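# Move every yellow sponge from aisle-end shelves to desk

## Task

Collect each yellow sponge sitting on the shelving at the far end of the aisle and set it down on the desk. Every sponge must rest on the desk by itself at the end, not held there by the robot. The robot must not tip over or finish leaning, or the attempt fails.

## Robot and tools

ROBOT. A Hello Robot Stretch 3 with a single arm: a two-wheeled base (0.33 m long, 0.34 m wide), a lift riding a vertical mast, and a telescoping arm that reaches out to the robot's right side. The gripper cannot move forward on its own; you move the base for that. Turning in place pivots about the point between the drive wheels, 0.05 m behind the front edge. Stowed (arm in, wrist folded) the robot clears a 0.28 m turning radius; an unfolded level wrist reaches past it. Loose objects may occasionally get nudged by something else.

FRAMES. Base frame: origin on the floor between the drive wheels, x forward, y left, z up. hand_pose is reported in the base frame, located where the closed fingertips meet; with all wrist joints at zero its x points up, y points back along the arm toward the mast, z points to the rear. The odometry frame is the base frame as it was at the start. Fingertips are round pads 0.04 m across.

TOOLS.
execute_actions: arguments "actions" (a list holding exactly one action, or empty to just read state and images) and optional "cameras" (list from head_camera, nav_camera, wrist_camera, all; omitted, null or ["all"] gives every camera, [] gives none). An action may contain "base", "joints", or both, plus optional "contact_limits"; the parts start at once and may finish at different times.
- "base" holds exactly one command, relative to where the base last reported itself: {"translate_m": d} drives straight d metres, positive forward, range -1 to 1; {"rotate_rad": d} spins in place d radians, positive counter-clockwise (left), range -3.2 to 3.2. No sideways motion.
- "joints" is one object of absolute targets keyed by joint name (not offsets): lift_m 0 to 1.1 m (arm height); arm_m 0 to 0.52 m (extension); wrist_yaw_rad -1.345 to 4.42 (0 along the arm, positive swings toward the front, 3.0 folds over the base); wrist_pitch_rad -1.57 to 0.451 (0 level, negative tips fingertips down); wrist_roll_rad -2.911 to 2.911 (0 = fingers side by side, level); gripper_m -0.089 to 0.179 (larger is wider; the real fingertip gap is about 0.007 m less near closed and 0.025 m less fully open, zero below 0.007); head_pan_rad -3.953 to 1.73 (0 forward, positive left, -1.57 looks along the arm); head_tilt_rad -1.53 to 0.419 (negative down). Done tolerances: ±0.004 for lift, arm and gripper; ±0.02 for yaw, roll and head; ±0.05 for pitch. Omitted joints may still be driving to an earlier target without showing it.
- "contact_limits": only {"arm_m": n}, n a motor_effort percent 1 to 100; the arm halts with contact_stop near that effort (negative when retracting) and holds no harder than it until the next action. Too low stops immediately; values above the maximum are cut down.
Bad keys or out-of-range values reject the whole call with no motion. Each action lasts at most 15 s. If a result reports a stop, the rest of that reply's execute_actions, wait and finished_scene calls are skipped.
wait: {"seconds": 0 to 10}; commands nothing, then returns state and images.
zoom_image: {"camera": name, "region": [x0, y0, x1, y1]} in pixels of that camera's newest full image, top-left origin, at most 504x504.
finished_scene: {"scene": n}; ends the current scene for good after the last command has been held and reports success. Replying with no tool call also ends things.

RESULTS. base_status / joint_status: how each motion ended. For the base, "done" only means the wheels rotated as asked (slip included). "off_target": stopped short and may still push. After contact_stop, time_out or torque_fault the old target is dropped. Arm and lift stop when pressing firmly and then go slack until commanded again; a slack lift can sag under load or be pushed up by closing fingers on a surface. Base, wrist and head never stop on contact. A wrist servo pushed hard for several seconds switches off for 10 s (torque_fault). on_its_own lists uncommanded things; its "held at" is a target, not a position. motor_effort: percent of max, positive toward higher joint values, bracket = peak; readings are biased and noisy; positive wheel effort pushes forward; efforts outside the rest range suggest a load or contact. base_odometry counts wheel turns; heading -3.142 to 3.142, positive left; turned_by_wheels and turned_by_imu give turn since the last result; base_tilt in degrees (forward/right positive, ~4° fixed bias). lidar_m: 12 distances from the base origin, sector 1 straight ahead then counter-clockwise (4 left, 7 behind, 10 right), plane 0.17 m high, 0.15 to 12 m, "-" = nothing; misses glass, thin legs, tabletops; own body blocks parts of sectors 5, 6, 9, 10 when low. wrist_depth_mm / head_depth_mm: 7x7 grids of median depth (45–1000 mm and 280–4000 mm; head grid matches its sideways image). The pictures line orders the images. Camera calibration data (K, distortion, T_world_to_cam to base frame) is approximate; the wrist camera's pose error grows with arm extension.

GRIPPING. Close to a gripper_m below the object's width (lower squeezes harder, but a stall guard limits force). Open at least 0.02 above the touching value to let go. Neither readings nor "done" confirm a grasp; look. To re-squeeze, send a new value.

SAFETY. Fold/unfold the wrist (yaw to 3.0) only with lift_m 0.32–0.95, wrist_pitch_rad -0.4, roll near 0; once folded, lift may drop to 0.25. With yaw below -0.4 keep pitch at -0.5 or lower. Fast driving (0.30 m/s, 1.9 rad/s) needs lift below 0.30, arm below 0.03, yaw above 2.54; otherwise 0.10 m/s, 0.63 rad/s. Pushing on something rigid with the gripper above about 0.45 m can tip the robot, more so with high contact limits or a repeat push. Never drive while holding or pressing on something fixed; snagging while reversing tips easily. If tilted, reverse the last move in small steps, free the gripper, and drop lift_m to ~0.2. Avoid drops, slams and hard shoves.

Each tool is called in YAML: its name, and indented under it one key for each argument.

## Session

execute_actions:
  actions: []

Scene clock: 0.00 s.
base_odometry: x=+0.000 y=+0.000 heading=+0.000 (m, m, rad; odometry frame)
turned_by_wheels: +0.000 (rad since the last result)
turned_by_imu: +0.000 (rad since the last result)
base_tilt: forward=-1.3 right=-3.6 (deg)
lidar_m: 1.23 1.65 2.18 3.02 2.98 1.12 0.92 1.92 1.03 0.81 0.79 0.84
head_depth_mm: 1141 1131 1102 1096 1085 1085 1100 / 1337 1319 1323 1310 1296 1290 1281 / 1624 1615 1600 1576 1571 1548 1534 / 1871 2028 2030 1998 1964 1933 1923 / 1952 2037 2053 2062 2068 2043 2061 / 1916 1980 1976 1976 1984 1979 1969 / 1861 1872 1885 1909 1906 1905 1914
base_status: not commanded
joint_positions: lift_m=+0.558 arm_m=-0.001 wrist_yaw_rad=+3.126 wrist_pitch_rad=-0.386 wrist_roll_rad=+0.013 gripper_m=+0.037 head_pan_rad=-0.002 head_tilt_rad=-0.020
joint_status: not commanded
motor_effort: left_wheel=+1 right_wheel=+0 lift_m=+45 arm_m=+0 wrist_yaw_rad=+0 wrist_pitch_rad=+7 wrist_roll_rad=+0 gripper_m=+0 head_pan_rad=+0 head_tilt_rad=+3 (%)
hand_pose: x=-0.0177 y=+0.0839 z=+0.5777 quat_wxyz=(+0.142, +0.699, +0.130, +0.688) (m; base frame)
wrist_depth_mm: - - - - - - - / - - - - - - - / - - - - - - - / - - - - - - - / 996 - - 951 951 945 940 / 827 826 - 824 783 806 775 / 727 724 701 707 701 693 694
pictures: head_camera (sideways: a quarter turn clockwise sets it upright), nav_camera (sideways: a quarter turn counterclockwise sets it upright), wrist_camera
camera_calibration (this result's frames):
head_camera: T_world_to_cam=[[-0.00682093, -0.0388432, -0.999222, 1.32097], [-0.0461626, 0.998192, -0.038488, 0.0584949], [0.998911, 0.0458642, -0.0086017, -0.0358902], [0, 0, 0, 1]] pos_world=[0.0475617, -0.00543237, 1.32189]
nav_camera: T_world_to_cam=[[0.0352325, 0.0146932, 0.999271, -1.25888], [-0.0274845, -0.999499, 0.0156656, 0.0371697], [0.999001, -0.0280164, -0.0348111, -0.00143897], [0, 0, 0, 1]] pos_world=[0.0468125, 0.0556077, 1.25733]
wrist_camera: T_world_to_cam=[[0.996367, -0.0675184, -0.0519042, 0.0469426], [-0.0816352, -0.583601, -0.807927, 0.536324], [0.0242586, 0.809229, -0.586993, 0.441329], [0, 0, 0, 1]] pos_world=[-0.0136951, -0.0409676, 0.694804]
Images, in order (width x height): head_camera 896x504, nav_camera 672x504, wrist_camera 644x364.

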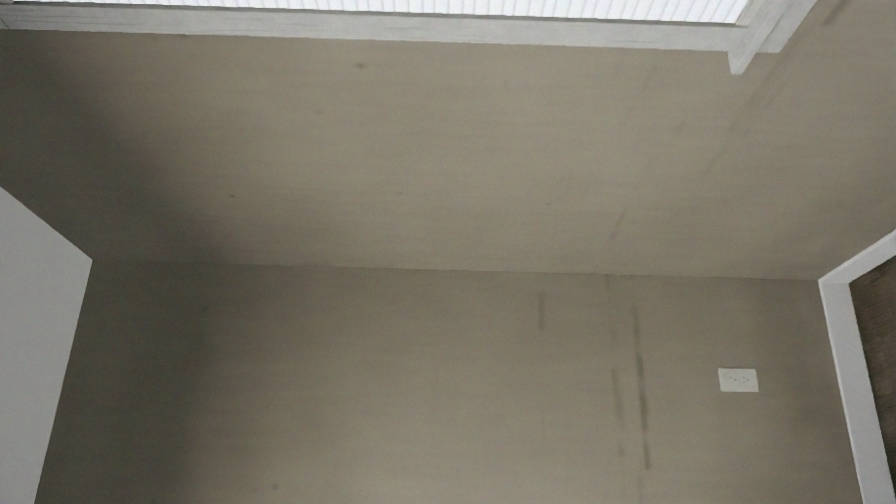

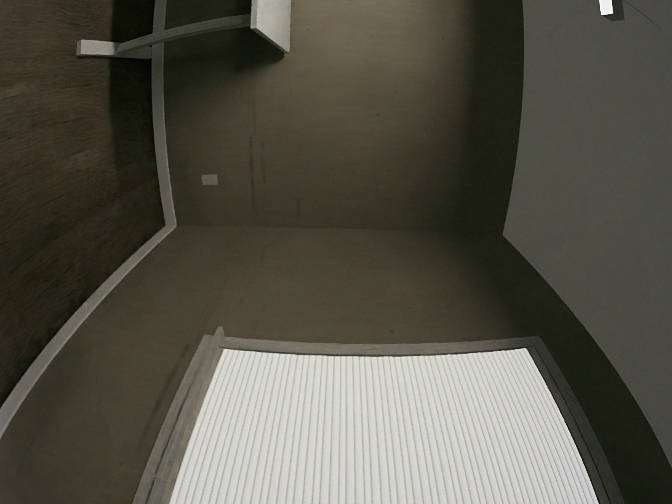

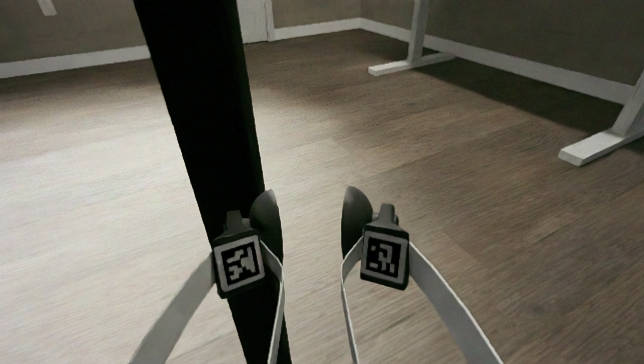

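execute_actions:
  actions:
    - {"base":{"rotate_rad":2.1},"joints":{"head_pan_rad":0.6,"head_tilt_rad":-0.7,"lift_m":0.28,"wrist_yaw_rad":2.8,"wrist_pitch_rad":-0.4}}
  cameras: ["head_camera","nav_camera"]

Scene clock: 7.20 s.
base_odometry: x=+0.000 y=+0.000 heading=+2.100 (m, m, rad; odometry frame)
turned_by_wheels: +2.100 (rad since the last result)
turned_by_imu: +2.086 (rad since the last result)
base_tilt: forward=-1.4 right=-3.7 (deg)
lidar_m: 2.95 1.13 0.92 1.83 1.05 0.81 0.79 0.84 1.22 1.65 2.17 3.01
head_depth_mm: 1612 2826 2647 2030 1638 1392 1181 / 1425 1598 1887 2034 1633 1371 1189 / 1839 1729 2157 1951 1637 1374 1186 / 1963 1799 2097 2032 1630 1382 1192 / 1866 1854 1240 1405 1552 1377 1191 / 897 987 1084 1216 1380 1383 1189 / 826 898 983 1087 1234 1360 1190
base_status: done
joint_positions: lift_m=+0.280 arm_m=-0.001 wrist_yaw_rad=+2.802 wrist_pitch_rad=-0.414 wrist_roll_rad=+0.013 gripper_m=+0.037 head_pan_rad=+0.593 head_tilt_rad=-0.692
joint_status: all done
motor_effort: left_wheel=-1(8) right_wheel=+2(8) lift_m=+30(37) arm_m=+0(0) wrist_yaw_rad=-2(2) wrist_pitch_rad=+7(8) wrist_roll_rad=+0(0) gripper_m=+0(0) head_pan_rad=+2(28) head_tilt_rad=-5(44) (%)
hand_pose: x=+0.0537 y=+0.0677 z=+0.2941 quat_wxyz=(+0.261, +0.711, +0.025, +0.653) (m; base frame)
wrist_depth_mm: - - - 961 968 - - / - - - - - - - / - 855 855 843 807 812 830 / - 684 689 678 662 658 646 / - 560 581 556 549 546 538 / 473 - - 469 457 466 465 / 443 - - 412 411 412 410
pictures: head_camera (sideways: a quarter turn clockwise sets it upright), nav_camera (sideways: a quarter turn counterclockwise sets it upright)
camera_calibration (this result's frames):
head_camera: T_world_to_cam=[[-0.498743, -0.383012, -0.777533, 1.03455], [-0.609002, 0.793168, -0.0000737766, 0.0118996], [0.616743, 0.473482, -0.628842, 0.773636], [0, 0, 0, 1]] pos_world=[0.0460867, 0.0205032, 1.29089]
nav_camera: T_world_to_cam=[[0.530697, 0.375497, 0.759844, -0.949391], [0.550254, -0.834525, 0.0280883, 0.0174924], [0.644656, 0.403201, -0.649498, 0.800666], [0, 0, 0, 1]] pos_world=[-0.0219404, 0.0482613, 1.24093]
Images, in order (width x height): head_camera 896x504, nav_camera 672x504.

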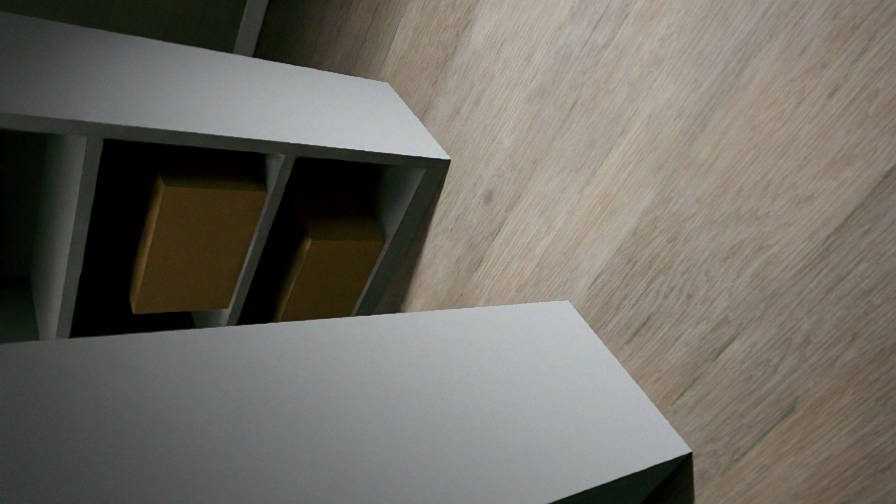

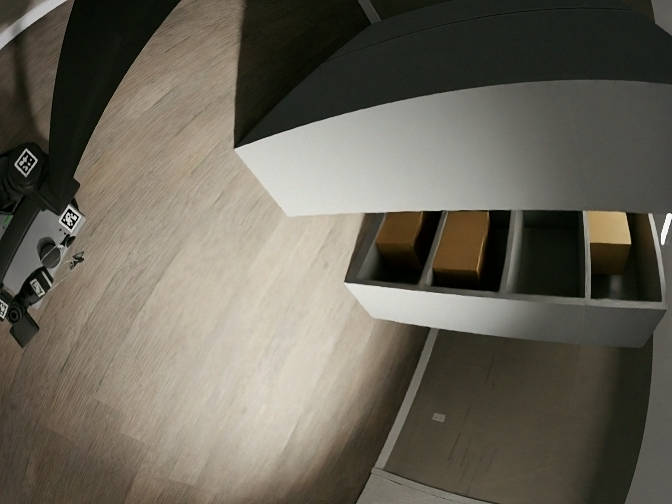

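execute_actions:
  actions:
    - {"base":{"translate_m":1.0},"joints":{"head_pan_rad":0,"head_tilt_rad":-0.55}}
  cameras: []

execute_actions:
  actions:
    - {"base":{"translate_m":0.09}}
  cameras: []

execute_actions:
  actions:
    - {"base":{"rotate_rad":1.51}}
  cameras: ["head_camera","nav_camera"]

Scene clock: 21.23 s.
base_odometry: x=-0.505 y=+0.863 heading=+2.100 (m, m, rad; odometry frame)
turned_by_wheels: +0.000 (rad since the last result)
turned_by_imu: +0.001 (rad since the last result)
base_tilt: forward=-1.2 right=-3.5 (deg)
lidar_m: 1.98 1.04 0.88 0.81 0.83 1.82 1.78 1.89 1.74 2.12 1.80 2.00
head_depth_mm: 1594 1753 1912 2126 1889 1519 1276 / 1628 1789 1965 2166 1864 1519 1271 / 1664 1822 2005 2168 1860 1513 1268 / 1676 1821 2013 2239 1862 1513 1271 / 1699 1856 2059 2281 1875 1519 1267 / 1718 1900 2096 2264 1889 1515 1266 / 1747 1908 2105 2304 1864 1515 1271
base_status: done
joint_positions: lift_m=+0.280 arm_m=-0.001 wrist_yaw_rad=+2.801 wrist_pitch_rad=-0.414 wrist_roll_rad=+0.013 gripper_m=+0.037 head_pan_rad=+0.007 head_tilt_rad=-0.556
joint_status: all done
motor_effort: left_wheel=-1(9) right_wheel=+1(8) lift_m=+30(30) arm_m=+0(0) wrist_yaw_rad=-1(1) wrist_pitch_rad=+7(7) wrist_roll_rad=+0(0) gripper_m=+1(0) head_pan_rad=-2(26) head_tilt_rad=+4(21) (%)
hand_pose: x=+0.0538 y=+0.0676 z=+0.2941 quat_wxyz=(+0.261, +0.711, +0.025, +0.653) (m; base frame)
wrist_depth_mm: 638 - - - 851 971 - / 690 985 - - 958 - - / - 803 839 836 828 822 814 / - 683 677 672 653 658 647 / - 566 573 554 550 544 541 / 473 - - 470 459 467 469 / 441 - - 415 412 410 406
pictures: none
No camera images: the call's "cameras" was empty. Leave "cameras" out to get every camera's image.

Scene clock: 23.27 s.
base_odometry: x=-0.550 y=+0.941 heading=+2.100 (m, m, rad; odometry frame)
turned_by_wheels: +0.000 (rad since the last result)
turned_by_imu: +0.000 (rad since the last result)
base_tilt: forward=-1.3 right=-3.6 (deg)
lidar_m: 1.89 1.03 0.84 0.96 0.83 1.91 1.87 1.99 1.77 1.83 1.77 1.91
head_depth_mm: 1542 1674 1813 2029 1879 1524 1263 / 1558 1695 1873 2085 1888 1520 1273 / 1584 1732 1907 2118 1870 1518 1272 / 1596 1750 1935 2159 1856 1515 1269 / 1616 1760 1960 2171 1865 1511 1265 / 1635 1791 1988 2183 1869 1513 1267 / 1658 1827 2011 2249 1869 1509 1269
base_status: done
joint_positions: lift_m=+0.280 arm_m=-0.001 wrist_yaw_rad=+2.801 wrist_pitch_rad=-0.414 wrist_roll_rad=+0.013 gripper_m=+0.037 head_pan_rad=+0.007 head_tilt_rad=-0.555
joint_status: not commanded
motor_effort: left_wheel=-1(9) right_wheel=+1(8) lift_m=+30(30) arm_m=+0(0) wrist_yaw_rad=-1(1) wrist_pitch_rad=+7(6) wrist_roll_rad=+0(0) gripper_m=-1(0) head_pan_rad=-2(3) head_tilt_rad=+3(3) (%)
hand_pose: x=+0.0538 y=+0.0676 z=+0.2941 quat_wxyz=(+0.261, +0.711, +0.025, +0.653) (m; base frame)
wrist_depth_mm: 764 - - - 855 - - / 736 - - - 933 - - / - 852 842 846 818 828 806 / - 679 685 672 660 654 650 / - 566 574 558 557 550 541 / 479 - - 477 456 470 465 / 443 - - 414 415 411 407
pictures: none
No camera images: the call's "cameras" was empty. Leave "cameras" out to get every camera's image.

Scene clock: 25.47 s.
base_odometry: x=-0.550 y=+0.941 heading=-2.673 (m, m, rad; odometry frame)
turned_by_wheels: +1.510 (rad since the last result)
turned_by_imu: +1.493 (rad since the last result)
base_tilt: forward=-1.4 right=-3.4 (deg)
lidar_m: 1.23 0.83 1.94 1.87 1.94 1.78 2.13 1.77 1.95 1.89 1.96 0.84
head_depth_mm: 1369 1423 1323 1205 1186 1142 1210 / 2224 2406 2540 1923 1763 1484 1266 / 2231 2398 2648 2489 1862 1517 1267 / 2212 2411 2698 2456 1864 1518 1269 / 2182 2114 2102 1936 1808 1513 1271 / 1358 1139 1694 1464 1233 1206 1239 / 1353 940 799 877 981 1135 1246
base_status: done
joint_positions: lift_m=+0.280 arm_m=-0.001 wrist_yaw_rad=+2.801 wrist_pitch_rad=-0.414 wrist_roll_rad=+0.013 gripper_m=+0.037 head_pan_rad=+0.007 head_tilt_rad=-0.555
joint_status: not commanded
motor_effort: left_wheel=-1(10) right_wheel=+1(10) lift_m=+30(30) arm_m=+1(0) wrist_yaw_rad=-1(1) wrist_pitch_rad=+6(6) wrist_roll_rad=+0(0) gripper_m=+0(1) head_pan_rad=-2(2) head_tilt_rad=+3(4) (%)
hand_pose: x=+0.0538 y=+0.0676 z=+0.2941 quat_wxyz=(+0.261, +0.711, +0.025, +0.653) (m; base frame)
wrist_depth_mm: - - - - - 820 641 / - - - - - 851 657 / - 867 872 834 828 796 710 / - 672 676 676 662 653 641 / - 567 570 555 559 540 544 / 472 - - 467 462 469 468 / 444 - - 418 411 406 408
pictures: head_camera (sideways: a quarter turn clockwise sets it upright), nav_camera (sideways: a quarter turn counterclockwise sets it upright)
camera_calibration (this result's frames):
head_camera: T_world_to_cam=[[-0.515681, -0.042427, -0.85573, 1.1366], [-0.0680221, 0.997648, -0.00847172, 0.0195336], [0.854076, 0.0538398, -0.517354, 0.627144], [0, 0, 0, 1]] pos_world=[0.051823, -0.00503039, 1.29724]
nav_camera: T_world_to_cam=[[0.540344, 0.0185058, 0.841241, -1.05556], [-0.00694064, -0.999626, 0.0264481, 0.0230218], [0.841416, -0.0201298, -0.540014, 0.657035], [0, 0, 0, 1]] pos_world=[0.0176867, 0.0557732, 1.24218]
Images, in order (width x height): head_camera 896x504, nav_camera 672x504.

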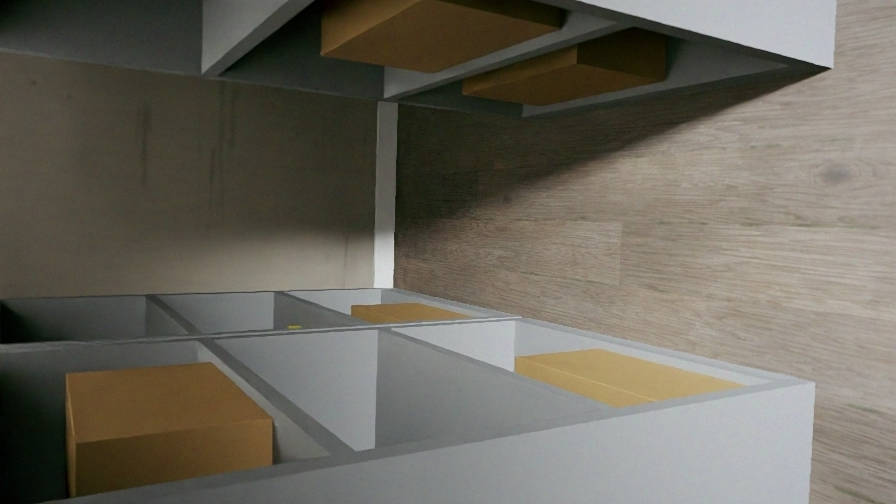

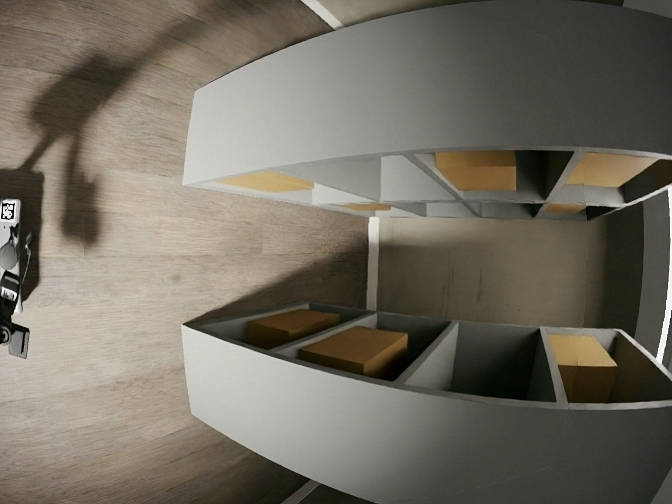

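execute_actions:
  actions:
    - {"base":{"rotate_rad":3.15},"joints":{"head_pan_rad":-3.14,"head_tilt_rad":-0.7}}
  cameras: []

execute_actions:
  actions:
    - {"base":{"translate_m":-0.7}}
  cameras: ["head_camera","nav_camera"]

Scene clock: 34.97 s.
base_odometry: x=-0.550 y=+0.941 heading=+0.476 (m, m, rad; odometry frame)
turned_by_wheels: +3.150 (rad since the last result)
turned_by_imu: +3.119 (rad since the last result)
base_tilt: forward=-1.5 right=-3.5 (deg)
lidar_m: 2.12 1.77 1.96 1.89 1.95 0.84 1.18 0.83 1.07 1.87 1.93 1.77
head_depth_mm: 1353 1290 1126 1129 1141 1306 1186 / 2198 2441 1764 1738 1573 1362 1190 / 2253 2523 2645 2031 1638 1373 1187 / 2253 2498 2614 2032 1638 1373 1191 / 2232 2392 2239 1958 1645 1379 1191 / 1242 1596 1558 1327 1300 1348 1188 / 919 907 884 962 1143 1308 1193
base_status: done
joint_positions: lift_m=+0.280 arm_m=-0.001 wrist_yaw_rad=+2.801 wrist_pitch_rad=-0.414 wrist_roll_rad=+0.013 gripper_m=+0.037 head_pan_rad=-3.133 head_tilt_rad=-0.692
joint_status: all done
motor_effort: left_wheel=-1(10) right_wheel=+1(10) lift_m=+30(30) arm_m=-2(1) wrist_yaw_rad=-1(1) wrist_pitch_rad=+7(7) wrist_roll_rad=+0(0) gripper_m=+0(0) head_pan_rad=-3(34) head_tilt_rad=-4(24) (%)
hand_pose: x=+0.0538 y=+0.0676 z=+0.2941 quat_wxyz=(+0.261, +0.711, +0.025, +0.653) (m; base frame)
wrist_depth_mm: - - - - - - - / - - - - - - - / - 857 856 842 827 808 803 / - 678 676 675 662 659 653 / - 561 570 557 557 550 543 / 476 - - 474 453 466 465 / 446 - - 413 410 412 410
pictures: none
No camera images: the call's "cameras" was empty. Leave "cameras" out to get every camera's image.

Scene clock: 39.00 s.
base_odometry: x=-1.172 y=+0.620 heading=+0.476 (m, m, rad; odometry frame)
turned_by_wheels: +0.000 (rad since the last result)
turned_by_imu: +0.002 (rad since the last result)
base_tilt: forward=-1.3 right=-3.6 (deg)
lidar_m: 2.45 2.43 1.96 0.35 0.31 0.53 1.03 0.49 0.33 0.32 1.95 2.60
head_depth_mm: 1642 1784 1066 1139 1049 1031 1018 / 1663 1838 2107 2021 1565 1343 1188 / 1645 1840 2089 2035 1637 1379 1189 / 1665 1853 2110 2024 1634 1379 1190 / 1659 1860 2091 1959 1643 1382 1189 / 1584 1832 1570 1297 1434 1329 1163 / 876 907 1028 1142 995 1014 976
base_status: done
joint_positions: lift_m=+0.280 arm_m=-0.001 wrist_yaw_rad=+2.801 wrist_pitch_rad=-0.414 wrist_roll_rad=+0.013 gripper_m=+0.037 head_pan_rad=-3.133 head_tilt_rad=-0.692
joint_status: not commanded
motor_effort: left_wheel=-1(12) right_wheel=+1(5) lift_m=+30(30) arm_m=-1(0) wrist_yaw_rad=-1(1) wrist_pitch_rad=+7(6) wrist_roll_rad=+0(0) gripper_m=+1(0) head_pan_rad=-3(3) head_tilt_rad=-4(5) (%)
hand_pose: x=+0.0538 y=+0.0676 z=+0.2940 quat_wxyz=(+0.261, +0.711, +0.025, +0.653) (m; base frame)
wrist_depth_mm: 331 - - - - - - / 308 - - - - - - / - 613 857 854 845 825 805 / - 535 672 665 668 652 647 / - 507 571 561 556 544 541 / 393 - - 473 462 470 460 / 399 - - 413 409 415 410
pictures: head_camera (sideways: a quarter turn clockwise sets it upright), nav_camera (sideways: a quarter turn counterclockwise sets it upright)
camera_calibration (this result's frames):
head_camera: T_world_to_cam=[[0.627671, 0.0441963, -0.777223, 1.02727], [0.0701859, -0.997534, -0.0000433073, 0.00771687], [-0.775308, -0.0545229, -0.629225, 0.782626], [0, 0, 0, 1]] pos_world=[-0.038556, 0.00496713, 1.29087]
nav_camera: T_world_to_cam=[[-0.650164, -0.0202955, 0.759523, -0.941769], [0.00161511, 0.999604, 0.0280933, 0.0208326], [-0.759792, 0.019492, -0.649874, 0.809722], [0, 0, 0, 1]] pos_world=[0.00288251, -0.0557211, 1.24093]
Images, in order (width x height): head_camera 896x504, nav_camera 672x504.

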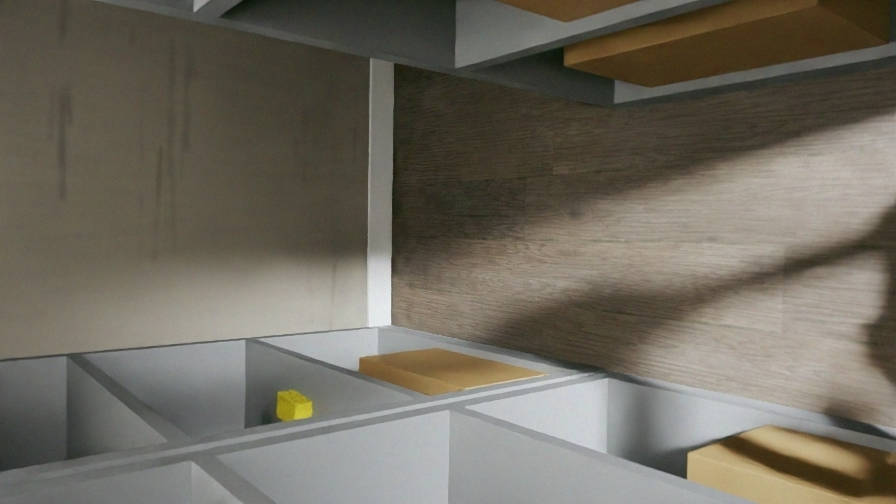

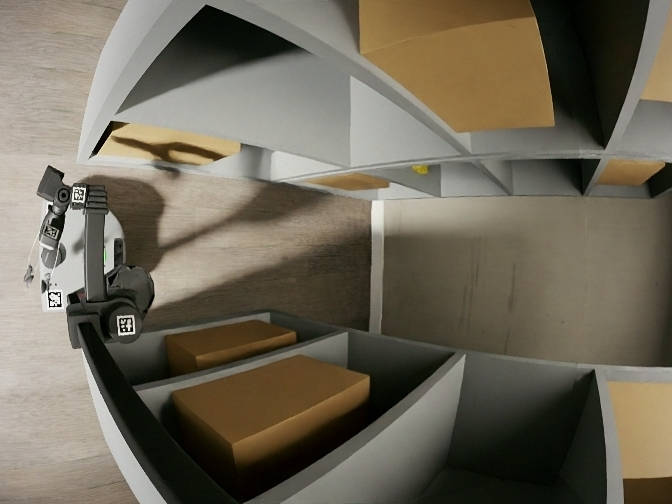

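execute_actions:
  actions:
    - {"base":{"translate_m":-1.0},"joints":{"head_pan_rad":1.7,"head_tilt_rad":-0.4}}
  cameras: []

execute_actions:
  actions:
    - {"base":{"translate_m":-0.4}}
  cameras: ["nav_camera","head_camera"]

execute_actions:
  actions:
    - {"joints":{"head_pan_rad":-1.6,"head_tilt_rad":-0.9,"lift_m":0.45,"wrist_yaw_rad":1.5}}
  cameras: ["nav_camera","head_camera"]

Scene clock: 53.03 s.
base_odometry: x=-2.061 y=+0.162 heading=+0.476 (m, m, rad; odometry frame)
turned_by_wheels: +0.000 (rad since the last result)
turned_by_imu: +0.003 (rad since the last result)
base_tilt: forward=-1.4 right=-3.6 (deg)
lidar_m: 3.41 0.42 0.31 0.26 0.76 0.99 0.95 0.53 0.39 0.34 0.58 0.54
head_depth_mm: - 605 652 693 553 420 338 / - - - - - 381 320 / 600 636 692 747 821 845 319 / 778 1067 1125 799 1295 997 1220 / 783 1082 1146 854 1312 1025 1068 / 787 1097 1167 914 1350 1064 1080 / 729 - - - - - -
base_status: done
joint_positions: lift_m=+0.280 arm_m=-0.001 wrist_yaw_rad=+2.801 wrist_pitch_rad=-0.414 wrist_roll_rad=+0.013 gripper_m=+0.037 head_pan_rad=+1.693 head_tilt_rad=-0.409
joint_status: all done
motor_effort: left_wheel=-1(11) right_wheel=+1(5) lift_m=+30(31) arm_m=-1(1) wrist_yaw_rad=-1(1) wrist_pitch_rad=+7(7) wrist_roll_rad=+0(0) gripper_m=+0(0) head_pan_rad=+1(32) head_tilt_rad=+4(32) (%)
hand_pose: x=+0.0538 y=+0.0675 z=+0.2940 quat_wxyz=(+0.261, +0.711, +0.025, +0.653) (m; base frame)
wrist_depth_mm: 614 594 505 345 377 436 691 / 649 734 546 371 415 490 737 / - 737 553 413 469 564 697 / - 674 520 462 519 606 651 / - 572 552 474 550 557 542 / 474 - - 480 456 475 469 / 445 - - 417 414 413 405
pictures: none
No camera images: the call's "cameras" was empty. Leave "cameras" out to get every camera's image.

Scene clock: 56.03 s.
base_odometry: x=-2.416 y=-0.022 heading=+0.476 (m, m, rad; odometry frame)
turned_by_wheels: +0.000 (rad since the last result)
turned_by_imu: +0.001 (rad since the last result)
base_tilt: forward=-1.4 right=-3.7 (deg)
lidar_m: 1.30 0.47 0.55 0.73 0.75 0.58 0.55 0.57 0.39 0.38 0.39 0.49
head_depth_mm: 760 1008 1086 805 1242 1032 981 / 767 1023 1091 804 1252 1034 991 / 771 1043 1099 856 1284 1026 1003 / 779 1052 1119 857 1288 1005 1029 / 781 1074 1135 850 1309 1028 1091 / 789 1081 1156 851 1331 1063 1360 / 729 - - - - - -
base_status: done
joint_positions: lift_m=+0.280 arm_m=-0.001 wrist_yaw_rad=+2.801 wrist_pitch_rad=-0.414 wrist_roll_rad=+0.013 gripper_m=+0.037 head_pan_rad=+1.693 head_tilt_rad=-0.409
joint_status: not commanded
motor_effort: left_wheel=-1(13) right_wheel=+2(5) lift_m=+31(30) arm_m=-1(1) wrist_yaw_rad=-1(1) wrist_pitch_rad=+7(7) wrist_roll_rad=+0(0) gripper_m=+1(0) head_pan_rad=+3(3) head_tilt_rad=+5(5) (%)
hand_pose: x=+0.0538 y=+0.0675 z=+0.2940 quat_wxyz=(+0.261, +0.711, +0.025, +0.653) (m; base frame)
wrist_depth_mm: 591 649 700 797 555 426 490 / 637 688 762 846 578 476 564 / - 738 787 836 623 551 654 / - 679 692 669 632 602 647 / - 569 575 567 547 542 545 / 474 - - 474 464 466 462 / 444 - - 410 413 413 410
pictures: head_camera (sideways: a quarter turn clockwise sets it upright), nav_camera (sideways: a quarter turn counterclockwise sets it upright)
camera_calibration (this result's frames):
head_camera: T_world_to_cam=[[0.0854984, -0.377618, -0.922006, 1.21939], [-0.983446, -0.180374, -0.0173216, 0.0366417], [-0.159765, 0.908224, -0.386788, 0.463433], [0, 0, 0, 1]] pos_world=[0.00581974, 0.0461708, 1.30417]
nav_camera: T_world_to_cam=[[-0.0647972, 0.40671, 0.911257, -1.14319], [0.99425, 0.104326, 0.0241361, 0.0199196], [-0.0852513, 0.907581, -0.411131, 0.494988], [0, 0, 0, 1]] pos_world=[-0.0516822, 0.0136269, 1.24476]
Images, in order (width x height): head_camera 896x504, nav_camera 672x504.

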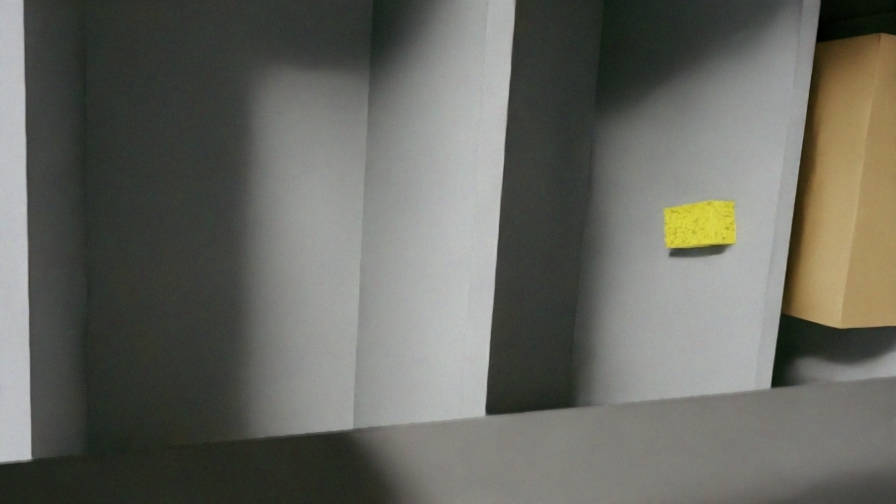

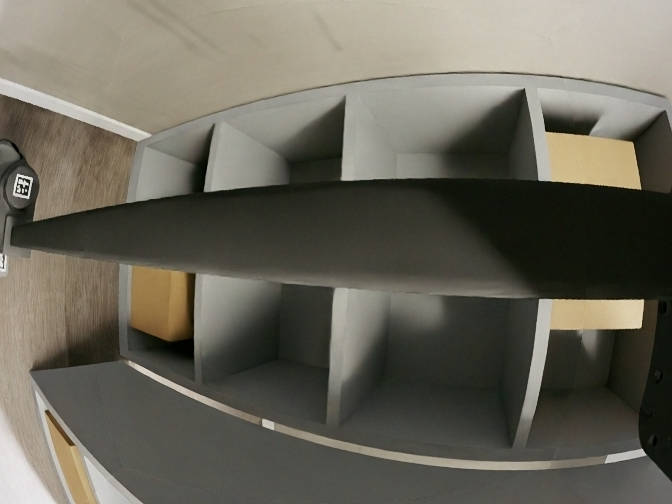

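Scene clock: 58.40 s.
base_odometry: x=-2.416 y=-0.022 heading=+0.476 (m, m, rad; odometry frame)
turned_by_wheels: +0.000 (rad since the last result)
turned_by_imu: +0.001 (rad since the last result)
base_tilt: forward=-1.4 right=-3.5 (deg)
lidar_m: 1.30 0.47 0.55 0.73 0.75 0.58 0.55 0.57 0.39 0.38 0.39 0.49
head_depth_mm: 681 550 444 962 832 1156 1116 / 684 550 447 962 816 1137 1146 / 682 552 447 962 816 986 - / 684 554 449 971 834 983 1155 / 682 556 450 967 834 981 1155 / 685 556 449 969 836 986 1117 / 681 557 450 923 835 1036 1121
base_status: not commanded
joint_positions: lift_m=+0.450 arm_m=-0.001 wrist_yaw_rad=+1.502 wrist_pitch_rad=-0.414 wrist_roll_rad=+0.013 gripper_m=+0.037 head_pan_rad=-1.593 head_tilt_rad=-0.889
joint_status: all done
motor_effort: left_wheel=-1(2) right_wheel=+1(1) lift_m=+59(61) arm_m=-1(0) wrist_yaw_rad=-2(2) wrist_pitch_rad=+7(7) wrist_roll_rad=+0(0) gripper_m=+1(0) head_pan_rad=-3(32) head_tilt_rad=-7(40) (%)
hand_pose: x=+0.2030 y=-0.1600 z=+0.4631 quat_wxyz=(+0.603, +0.581, -0.410, +0.362) (m; base frame)
wrist_depth_mm: - - - - 948 285 212 / 718 - - - 757 302 291 / 630 - - - 803 332 339 / 613 895 955 935 789 368 387 / 598 758 810 788 485 410 309 / 601 687 653 668 614 352 269 / 551 589 586 582 561 339 248
pictures: head_camera (sideways: a quarter turn clockwise sets it upright), nav_camera (sideways: a quarter turn counterclockwise sets it upright)
camera_calibration (this result's frames):
head_camera: T_world_to_cam=[[-0.021947, 0.768413, -0.639578, 0.851856], [0.999185, 0.0385342, 0.0120097, -0.0136402], [0.033874, -0.638793, -0.768633, 0.959004], [0, 0, 0, 1]] pos_world=[-0.0001606, -0.0414474, 1.28211]
nav_camera: T_world_to_cam=[[-0.00254354, -0.78628, 0.617865, -0.76112], [-0.999214, 0.0264357, 0.029528, 0.0250772], [-0.039551, -0.617304, -0.78573, 0.982014], [0, 0, 0, 1]] pos_world=[0.0619612, 0.00708491, 1.24113]
Images, in order (width x height): head_camera 896x504, nav_camera 672x504.

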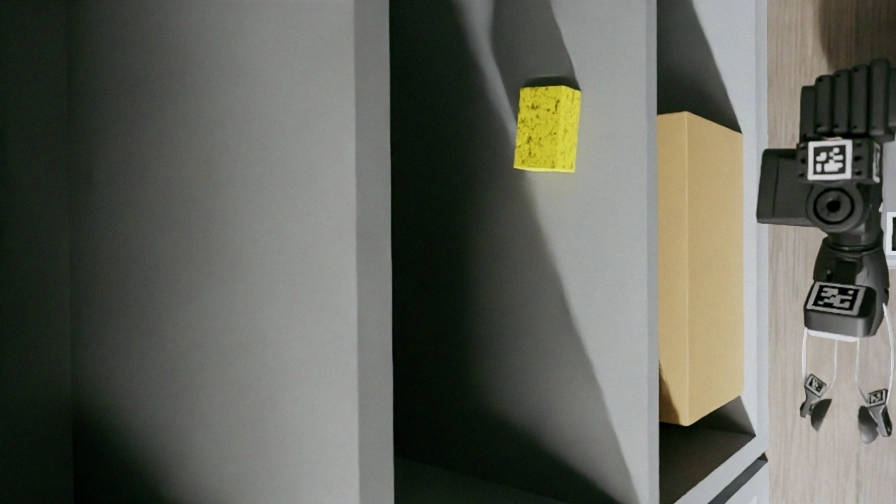

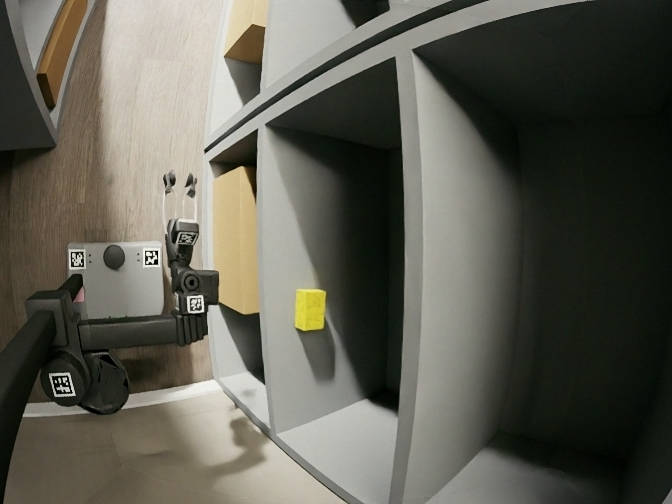

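execute_actions:
  actions:
    - {"base":{"translate_m":-0.105},"joints":{"lift_m":0.59}}
  cameras: []

execute_actions:
  actions:
    - {"joints":{"wrist_yaw_rad":0,"gripper_m":0.179,"arm_m":0.03}}
  cameras: ["wrist_camera"]

Scene clock: 68.10 s.
base_odometry: x=-2.510 y=-0.070 heading=+0.476 (m, m, rad; odometry frame)
turned_by_wheels: +0.000 (rad since the last result)
turned_by_imu: +0.001 (rad since the last result)
base_tilt: forward=-1.3 right=-3.6 (deg)
lidar_m: 1.33 0.56 0.69 0.73 0.66 0.47 0.45 0.46 0.55 0.38 0.39 0.52
head_depth_mm: 683 550 445 960 827 1146 1131 / 683 551 447 961 828 1178 - / 685 551 446 968 817 994 - / 688 553 448 969 817 989 1084 / 686 556 449 968 838 990 - / 688 557 450 970 837 992 1115 / 686 557 451 971 838 993 1122
base_status: done
joint_positions: lift_m=+0.590 arm_m=-0.001 wrist_yaw_rad=+1.502 wrist_pitch_rad=-0.414 wrist_roll_rad=+0.013 gripper_m=+0.037 head_pan_rad=-1.593 head_tilt_rad=-0.889
joint_status: all done
motor_effort: left_wheel=-2(8) right_wheel=+1(3) lift_m=+60(60) arm_m=+0(2) wrist_yaw_rad=-2(2) wrist_pitch_rad=+7(7) wrist_roll_rad=+0(0) gripper_m=+0(1) head_pan_rad=-2(3) head_tilt_rad=-7(7) (%)
hand_pose: x=+0.2030 y=-0.1600 z=+0.6031 quat_wxyz=(+0.603, +0.581, -0.410, +0.362) (m; base frame)
wrist_depth_mm: 633 - - - 640 366 381 / 687 - - - 493 406 425 / 795 - - - 504 372 364 / 647 955 - - 534 322 294 / 639 856 - 981 561 475 244 / 608 800 813 828 684 432 227 / 675 739 733 721 669 383 362
pictures: none
No camera images: the call's "cameras" was empty. Leave "cameras" out to get every camera's image.

Scene clock: 70.00 s.
base_odometry: x=-2.510 y=-0.070 heading=+0.476 (m, m, rad; odometry frame)
turned_by_wheels: +0.000 (rad since the last result)
turned_by_imu: +0.000 (rad since the last result)
base_tilt: forward=-1.3 right=-3.6 (deg)
lidar_m: 1.33 0.56 0.69 0.73 0.66 0.47 0.45 0.46 0.55 0.38 0.39 0.52
head_depth_mm: 685 549 445 962 831 1149 1134 / 684 550 445 966 833 1196 - / 684 552 447 964 818 - 1082 / 685 553 448 963 821 1056 1119 / 685 555 450 972 838 992 1118 / 683 556 450 968 839 994 1125 / 686 558 451 976 837 988 1115
base_status: not commanded
joint_positions: lift_m=+0.590 arm_m=+0.030 wrist_yaw_rad=+0.002 wrist_pitch_rad=-0.414 wrist_roll_rad=+0.013 gripper_m=+0.179 head_pan_rad=-1.593 head_tilt_rad=-0.889
joint_status: all done
motor_effort: left_wheel=-1(2) right_wheel=+1(1) lift_m=+59(60) arm_m=+4(3) wrist_yaw_rad=-2(2) wrist_pitch_rad=+7(7) wrist_roll_rad=+0(0) gripper_m=+0(97) head_pan_rad=-2(3) head_tilt_rad=-7(6) (%)
hand_pose: x=-0.0210 y=-0.3996 z=+0.6031 quat_wxyz=(+0.688, +0.145, -0.696, -0.146) (m; base frame)
wrist_depth_mm: 468 474 483 499 502 508 396 / 497 504 507 515 514 494 407 / 392 391 387 382 375 372 369 / 311 308 282 229 298 301 297 / 266 257 244 235 250 254 245 / - 217 217 215 214 207 214 / 187 190 188 187 187 189 189
pictures: wrist_camera
camera_calibration (this result's frames):
wrist_camera: T_world_to_cam=[[-0.99743, 0.0508618, -0.0504592, 0.0235281], [0.0709951, 0.606995, -0.791528, 0.743513], [-0.00963008, -0.793077, -0.609046, 0.21992], [0, 0, 0, 1]] pos_world=[-0.0272002, -0.278091, 0.72364]
Images, in order (width x height): wrist_camera 644x364.

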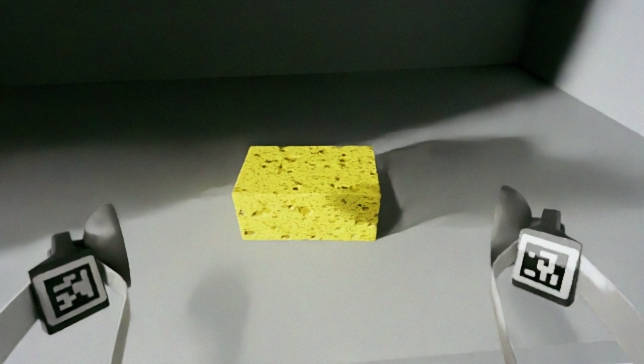

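execute_actions:
  actions:
    - {"joints":{"lift_m":0.553,"arm_m":0.115}}
  cameras: []

execute_actions:
  actions:
    - {"joints":{"gripper_m":0.07}}
  cameras: []

execute_actions:
  actions:
    - {"joints":{"lift_m":0.585}}
  cameras: ["wrist_camera"]

Scene clock: 75.97 s.
base_odometry: x=-2.510 y=-0.070 heading=+0.476 (m, m, rad; odometry frame)
turned_by_wheels: +0.000 (rad since the last result)
turned_by_imu: +0.001 (rad since the last result)
base_tilt: forward=-1.5 right=-3.6 (deg)
lidar_m: 1.32 0.57 0.69 0.73 0.66 0.47 0.45 0.46 0.55 0.38 0.39 0.52
head_depth_mm: 685 549 445 958 831 1152 1125 / 687 551 446 968 832 - 1121 / 687 552 447 967 828 - 1129 / 684 553 447 968 817 988 1121 / 685 554 450 966 834 994 1129 / 685 555 450 971 836 989 1126 / 686 558 452 972 838 989 1124
base_status: not commanded
joint_positions: lift_m=+0.553 arm_m=+0.115 wrist_yaw_rad=+0.001 wrist_pitch_rad=-0.414 wrist_roll_rad=+0.013 gripper_m=+0.179 head_pan_rad=-1.593 head_tilt_rad=-0.889
joint_status: all done
motor_effort: left_wheel=-2(2) right_wheel=+1(1) lift_m=+30(50) arm_m=+4(6) wrist_yaw_rad=-1(2) wrist_pitch_rad=+7(7) wrist_roll_rad=+0(0) gripper_m=+0(1) head_pan_rad=-2(2) head_tilt_rad=-6(6) (%)
hand_pose: x=-0.0212 y=-0.4846 z=+0.5670 quat_wxyz=(+0.688, +0.145, -0.696, -0.146) (m; base frame)
wrist_depth_mm: 391 401 407 419 424 432 400 / 410 419 425 412 409 403 372 / 316 314 310 306 303 301 296 / 250 247 178 169 230 240 238 / 213 204 141 141 150 203 197 / - 174 143 139 147 166 172 / 149 152 151 150 149 148 149
pictures: none
No camera images: the call's "cameras" was empty. Leave "cameras" out to get every camera's image.

Scene clock: 77.53 s.
base_odometry: x=-2.510 y=-0.070 heading=+0.476 (m, m, rad; odometry frame)
turned_by_wheels: +0.000 (rad since the last result)
turned_by_imu: +0.000 (rad since the last result)
base_tilt: forward=-1.4 right=-3.6 (deg)
lidar_m: 1.33 0.56 0.70 0.73 0.66 0.47 0.45 0.46 0.55 0.38 0.39 0.52
head_depth_mm: 686 550 445 963 828 1145 1129 / 684 550 445 963 833 - 1116 / 685 552 446 966 819 - 1124 / 686 553 448 967 820 995 1122 / 684 555 450 962 835 994 1120 / 685 557 449 970 840 993 1124 / 683 558 451 973 839 991 1128
base_status: not commanded
joint_positions: lift_m=+0.553 arm_m=+0.115 wrist_yaw_rad=+0.001 wrist_pitch_rad=-0.414 wrist_roll_rad=+0.013 gripper_m=+0.071 head_pan_rad=-1.593 head_tilt_rad=-0.889
joint_status: all done
motor_effort: left_wheel=-2(1) right_wheel=+1(1) lift_m=+29(30) arm_m=+4(4) wrist_yaw_rad=-1(1) wrist_pitch_rad=+7(7) wrist_roll_rad=+0(0) gripper_m=-22(100) head_pan_rad=-3(2) head_tilt_rad=-7(7) (%)
hand_pose: x=-0.0212 y=-0.4846 z=+0.5670 quat_wxyz=(+0.688, +0.145, -0.696, -0.146) (m; base frame)
wrist_depth_mm: 394 398 407 416 428 433 398 / 411 421 420 417 409 402 372 / 316 314 312 306 304 303 297 / 249 249 179 169 231 238 238 / 205 211 141 139 139 199 198 / 175 175 141 140 143 167 169 / - 152 151 151 149 149 148
pictures: none
No camera images: the call's "cameras" was empty. Leave "cameras" out to get every camera's image.

Scene clock: 78.60 s.
base_odometry: x=-2.510 y=-0.070 heading=+0.476 (m, m, rad; odometry frame)
turned_by_wheels: +0.000 (rad since the last result)
turned_by_imu: +0.000 (rad since the last result)
base_tilt: forward=-1.3 right=-3.6 (deg)
lidar_m: 1.33 0.56 0.69 0.73 0.66 0.47 0.45 0.46 0.55 0.38 0.39 0.52
head_depth_mm: 684 549 445 962 828 1152 1124 / 688 549 446 963 849 - 1118 / 685 551 448 964 817 1143 1121 / 684 554 448 967 804 992 1119 / 685 553 450 971 836 993 1119 / 685 555 450 973 839 989 1121 / 686 558 452 972 838 993 1122
base_status: not commanded
joint_positions: lift_m=+0.585 arm_m=+0.115 wrist_yaw_rad=+0.001 wrist_pitch_rad=-0.414 wrist_roll_rad=+0.013 gripper_m=+0.071 head_pan_rad=-1.593 head_tilt_rad=-0.889
joint_status: all done
motor_effort: left_wheel=-2(1) right_wheel=+1(1) lift_m=+59(61) arm_m=+5(3) wrist_yaw_rad=+0(1) wrist_pitch_rad=+7(7) wrist_roll_rad=+0(0) gripper_m=-22(22) head_pan_rad=-3(2) head_tilt_rad=-7(7) (%)
hand_pose: x=-0.0212 y=-0.4845 z=+0.5980 quat_wxyz=(+0.688, +0.145, -0.696, -0.146) (m; base frame)
wrist_depth_mm: 392 398 404 415 428 434 397 / 434 433 444 448 458 461 403 / 381 381 377 367 368 360 359 / 302 301 178 169 280 290 287 / 249 256 141 140 139 240 238 / 212 213 141 140 142 202 205 / 189 183 178 178 177 180 179
pictures: wrist_camera
camera_calibration (this result's frames):
wrist_camera: T_world_to_cam=[[-0.997382, 0.0518182, -0.0504332, 0.0278294], [0.0715616, 0.607316, -0.791231, 0.791028], [-0.0103713, -0.792769, -0.609435, 0.149815], [0, 0, 0, 1]] pos_world=[-0.0272969, -0.363077, 0.718592]
Images, in order (width x height): wrist_camera 644x364.

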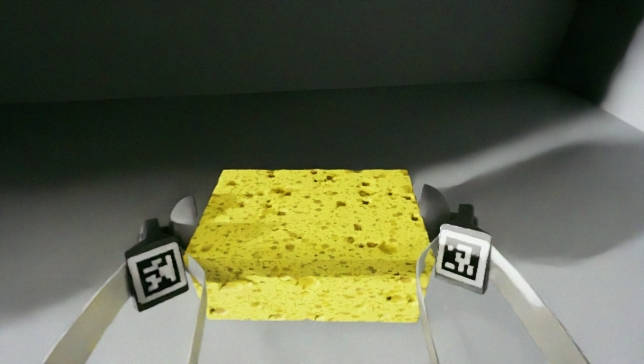

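execute_actions:
  actions:
    - {"joints":{"arm_m":0,"wrist_yaw_rad":2.6,"head_pan_rad":0,"head_tilt_rad":-0.5}}
  cameras: []

execute_actions:
  actions:
    - {"base":{"translate_m":0.7},"joints":{"lift_m":0.28}}
  cameras: []

execute_actions:
  actions:
    - {"base":{"translate_m":1.0}}
  cameras: []

execute_actions:
  actions:
    - {"base":{"translate_m":1.0}}

Scene clock: 85.80 s.
base_odometry: x=-2.510 y=-0.070 heading=+0.476 (m, m, rad; odometry frame)
turned_by_wheels: +0.000 (rad since the last result)
turned_by_imu: +0.001 (rad since the last result)
base_tilt: forward=-1.4 right=-3.7 (deg)
lidar_m: 1.33 0.56 0.69 0.73 0.66 0.47 0.45 0.46 0.55 0.38 0.39 0.52
head_depth_mm: 1180 1258 1339 1449 1271 1270 1245 / 3642 - 3823 2571 1795 1526 1304 / 3558 - - 2696 1984 1574 1307 / 3593 - - 2724 1996 1564 1305 / 3657 3819 3816 2697 1921 1574 1305 / 1171 1267 1331 1191 1192 1203 1209 / 1144 1249 983 932 948 904 793
base_status: not commanded
joint_positions: lift_m=+0.585 arm_m=+0.000 wrist_yaw_rad=+2.598 wrist_pitch_rad=-0.414 wrist_roll_rad=+0.013 gripper_m=+0.071 head_pan_rad=-0.007 head_tilt_rad=-0.508
joint_status: all done
motor_effort: left_wheel=-1(1) right_wheel=+2(2) lift_m=+60(58) arm_m=-5(5) wrist_yaw_rad=+3(4) wrist_pitch_rad=+7(7) wrist_roll_rad=+0(0) gripper_m=-22(22) head_pan_rad=+4(33) head_tilt_rad=+4(32) (%)
hand_pose: x=+0.0951 y=+0.0471 z=+0.5980 quat_wxyz=(+0.326, +0.710, -0.048, +0.623) (m; base frame)
wrist_depth_mm: 736 812 797 753 536 654 838 / 610 971 - 823 584 917 - / 888 788 853 897 657 820 - / 979 796 178 169 643 967 - / 880 817 141 140 139 982 966 / 804 813 141 139 142 807 821 / - 730 706 709 695 713 705
pictures: none
No camera images: the call's "cameras" was empty. Leave "cameras" out to get every camera's image.

Scene clock: 91.50 s.
base_odometry: x=-1.888 y=+0.251 heading=+0.476 (m, m, rad; odometry frame)
turned_by_wheels: +0.000 (rad since the last result)
turned_by_imu: +0.000 (rad since the last result)
base_tilt: forward=-1.3 right=-3.5 (deg)
lidar_m: 3.22 0.43 0.30 0.29 0.53 1.03 1.15 0.53 0.37 0.54 0.42 0.49
head_depth_mm: 3009 3256 3536 2689 1992 1586 1085 / 3030 3197 3564 2679 2007 1577 1307 / 3024 3263 3555 2672 1971 1573 1312 / 3040 3251 3524 2643 1985 1577 1304 / 3043 3247 3608 2692 1978 1570 1311 / 3090 3193 3577 2699 2002 1585 1283 / 3057 3337 3637 2557 834 893 1002
base_status: done
joint_positions: lift_m=+0.280 arm_m=+0.000 wrist_yaw_rad=+2.598 wrist_pitch_rad=-0.416 wrist_roll_rad=+0.013 gripper_m=+0.071 head_pan_rad=-0.007 head_tilt_rad=-0.506
joint_status: all done
motor_effort: left_wheel=-2(10) right_wheel=+1(8) lift_m=+30(55) arm_m=-5(4) wrist_yaw_rad=+2(3) wrist_pitch_rad=+8(7) wrist_roll_rad=+0(0) gripper_m=-23(22) head_pan_rad=+4(3) head_tilt_rad=+3(4) (%)
hand_pose: x=+0.0949 y=+0.0471 z=+0.2937 quat_wxyz=(+0.326, +0.710, -0.047, +0.623) (m; base frame)
wrist_depth_mm: 284 305 344 396 738 645 - / 276 309 360 429 794 947 - / 288 330 391 472 668 774 805 / 308 356 178 170 583 653 651 / 343 373 141 140 139 544 548 / 383 - 141 139 143 459 461 / - - 407 403 400 410 406
pictures: none
No camera images: the call's "cameras" was empty. Leave "cameras" out to get every camera's image.

Scene clock: 96.43 s.
base_odometry: x=-0.999 y=+0.709 heading=+0.476 (m, m, rad; odometry frame)
turned_by_wheels: +0.000 (rad since the last result)
turned_by_imu: +0.000 (rad since the last result)
base_tilt: forward=-1.3 right=-3.6 (deg)
lidar_m: 2.26 2.24 1.97 1.88 0.41 0.41 1.19 0.48 0.41 1.89 1.94 2.59
head_depth_mm: 2194 2306 2602 2620 1986 1583 1304 / 2205 2332 2615 2636 1980 1583 1308 / 2204 2282 2641 2709 1991 1590 1309 / 2206 2307 2632 2704 1981 1576 1308 / 2226 2333 2611 2676 1986 1577 1308 / 2222 2331 2586 2529 1997 1580 1309 / 2211 2316 2638 2659 1996 1586 1308
base_status: done
joint_positions: lift_m=+0.280 arm_m=+0.000 wrist_yaw_rad=+2.598 wrist_pitch_rad=-0.416 wrist_roll_rad=+0.013 gripper_m=+0.071 head_pan_rad=-0.007 head_tilt_rad=-0.506
joint_status: not commanded
motor_effort: left_wheel=-1(9) right_wheel=+1(8) lift_m=+30(30) arm_m=-4(4) wrist_yaw_rad=+2(2) wrist_pitch_rad=+7(7) wrist_roll_rad=+0(0) gripper_m=-23(22) head_pan_rad=+3(3) head_tilt_rad=+3(3) (%)
hand_pose: x=+0.0949 y=+0.0471 z=+0.2937 quat_wxyz=(+0.326, +0.710, -0.047, +0.623) (m; base frame)
wrist_depth_mm: - - - - - - - / - - - - - - - / 894 855 855 838 830 811 814 / 696 684 178 170 641 647 653 / 571 578 140 140 139 546 543 / 487 - 141 140 142 461 467 / - - 407 402 399 408 409
pictures: none
No camera images: the call's "cameras" was empty. Leave "cameras" out to get every camera's image.

Scene clock: 101.37 s.
base_odometry: x=-0.110 y=+1.167 heading=+0.476 (m, m, rad; odometry frame)
turned_by_wheels: +0.000 (rad since the last result)
turned_by_imu: +0.000 (rad since the last result)
base_tilt: forward=-1.4 right=-3.6 (deg)
lidar_m: 1.64 1.32 1.98 1.89 1.97 1.33 1.30 1.30 1.94 1.86 1.91 1.32
head_depth_mm: 1367 1470 1126 1767 1923 1582 1304 / 1361 1480 1128 1782 1923 1580 1305 / 1362 1475 1129 1795 1926 1593 1311 / 1362 1477 1120 1783 1918 1577 1307 / 1368 1474 1116 1786 1908 1577 1314 / 1358 1485 1126 1795 1923 1572 1306 / 1367 1490 1117 1800 1921 1571 1307
base_status: done
joint_positions: lift_m=+0.280 arm_m=+0.000 wrist_yaw_rad=+2.599 wrist_pitch_rad=-0.416 wrist_roll_rad=+0.013 gripper_m=+0.071 head_pan_rad=-0.007 head_tilt_rad=-0.506
joint_status: not commanded
motor_effort: left_wheel=-1(9) right_wheel=+1(9) lift_m=+30(31) arm_m=-4(4) wrist_yaw_rad=+2(2) wrist_pitch_rad=+7(8) wrist_roll_rad=+0(0) gripper_m=-22(22) head_pan_rad=+3(3) head_tilt_rad=+3(5) (%)
hand_pose: x=+0.0949 y=+0.0471 z=+0.2937 quat_wxyz=(+0.326, +0.710, -0.047, +0.623) (m; base frame)
wrist_depth_mm: - - - - - - - / - - - - - - - / 877 866 848 858 839 809 799 / 684 674 178 170 636 648 652 / 563 579 141 139 139 548 545 / 493 - 141 140 142 463 468 / - - 401 407 404 411 403
pictures: head_camera (sideways: a quarter turn clockwise sets it upright), nav_camera (sideways: a quarter turn counterclockwise sets it upright), wrist_camera
camera_calibration (this result's frames):
head_camera: T_world_to_cam=[[-0.47353, -0.035578, -0.880059, 1.16807], [-0.0537109, 0.998491, -0.0114658, 0.0233449], [0.879138, 0.0418393, -0.474727, 0.571527], [0, 0, 0, 1]] pos_world=[0.0519205, -0.00566422, 1.29956]
nav_camera: T_world_to_cam=[[0.498543, 0.0113129, 0.866791, -1.08862], [-0.022065, -0.999425, 0.0257349, 0.0240409], [0.866584, -0.0319557, -0.498007, 0.602226], [0, 0, 0, 1]] pos_world=[0.021377, 0.0555872, 1.2429]
wrist_camera: T_world_to_cam=[[0.82625, -0.561047, -0.0503662, -0.0434852], [-0.376277, -0.483171, -0.790545, 0.312665], [0.419198, 0.67214, -0.610329, 0.277512], [0, 0, 0, 1]] pos_world=[0.0372461, -0.0598531, 0.41436]
Images, in order (width x height): head_camera 896x504, nav_camera 672x504, wrist_camera 644x364.

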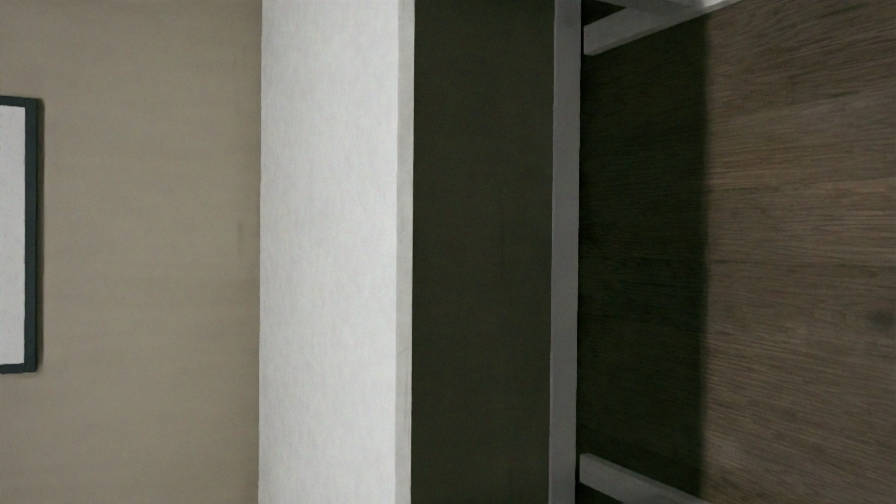

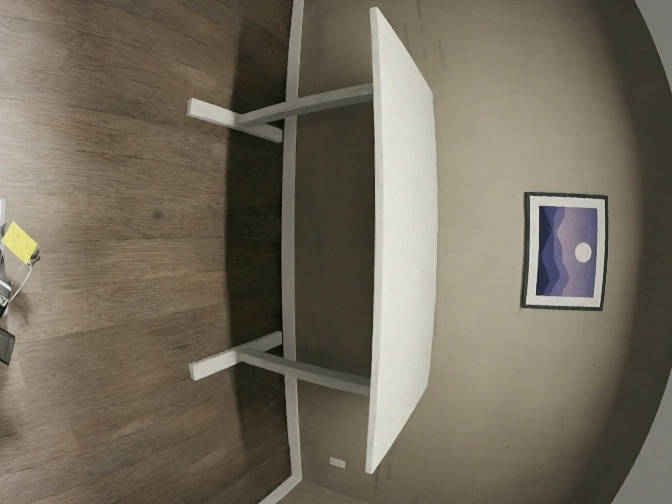

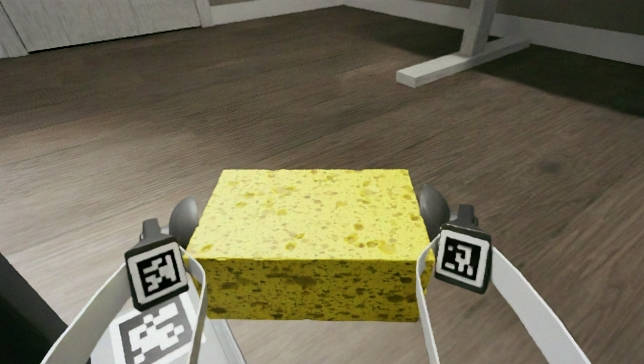

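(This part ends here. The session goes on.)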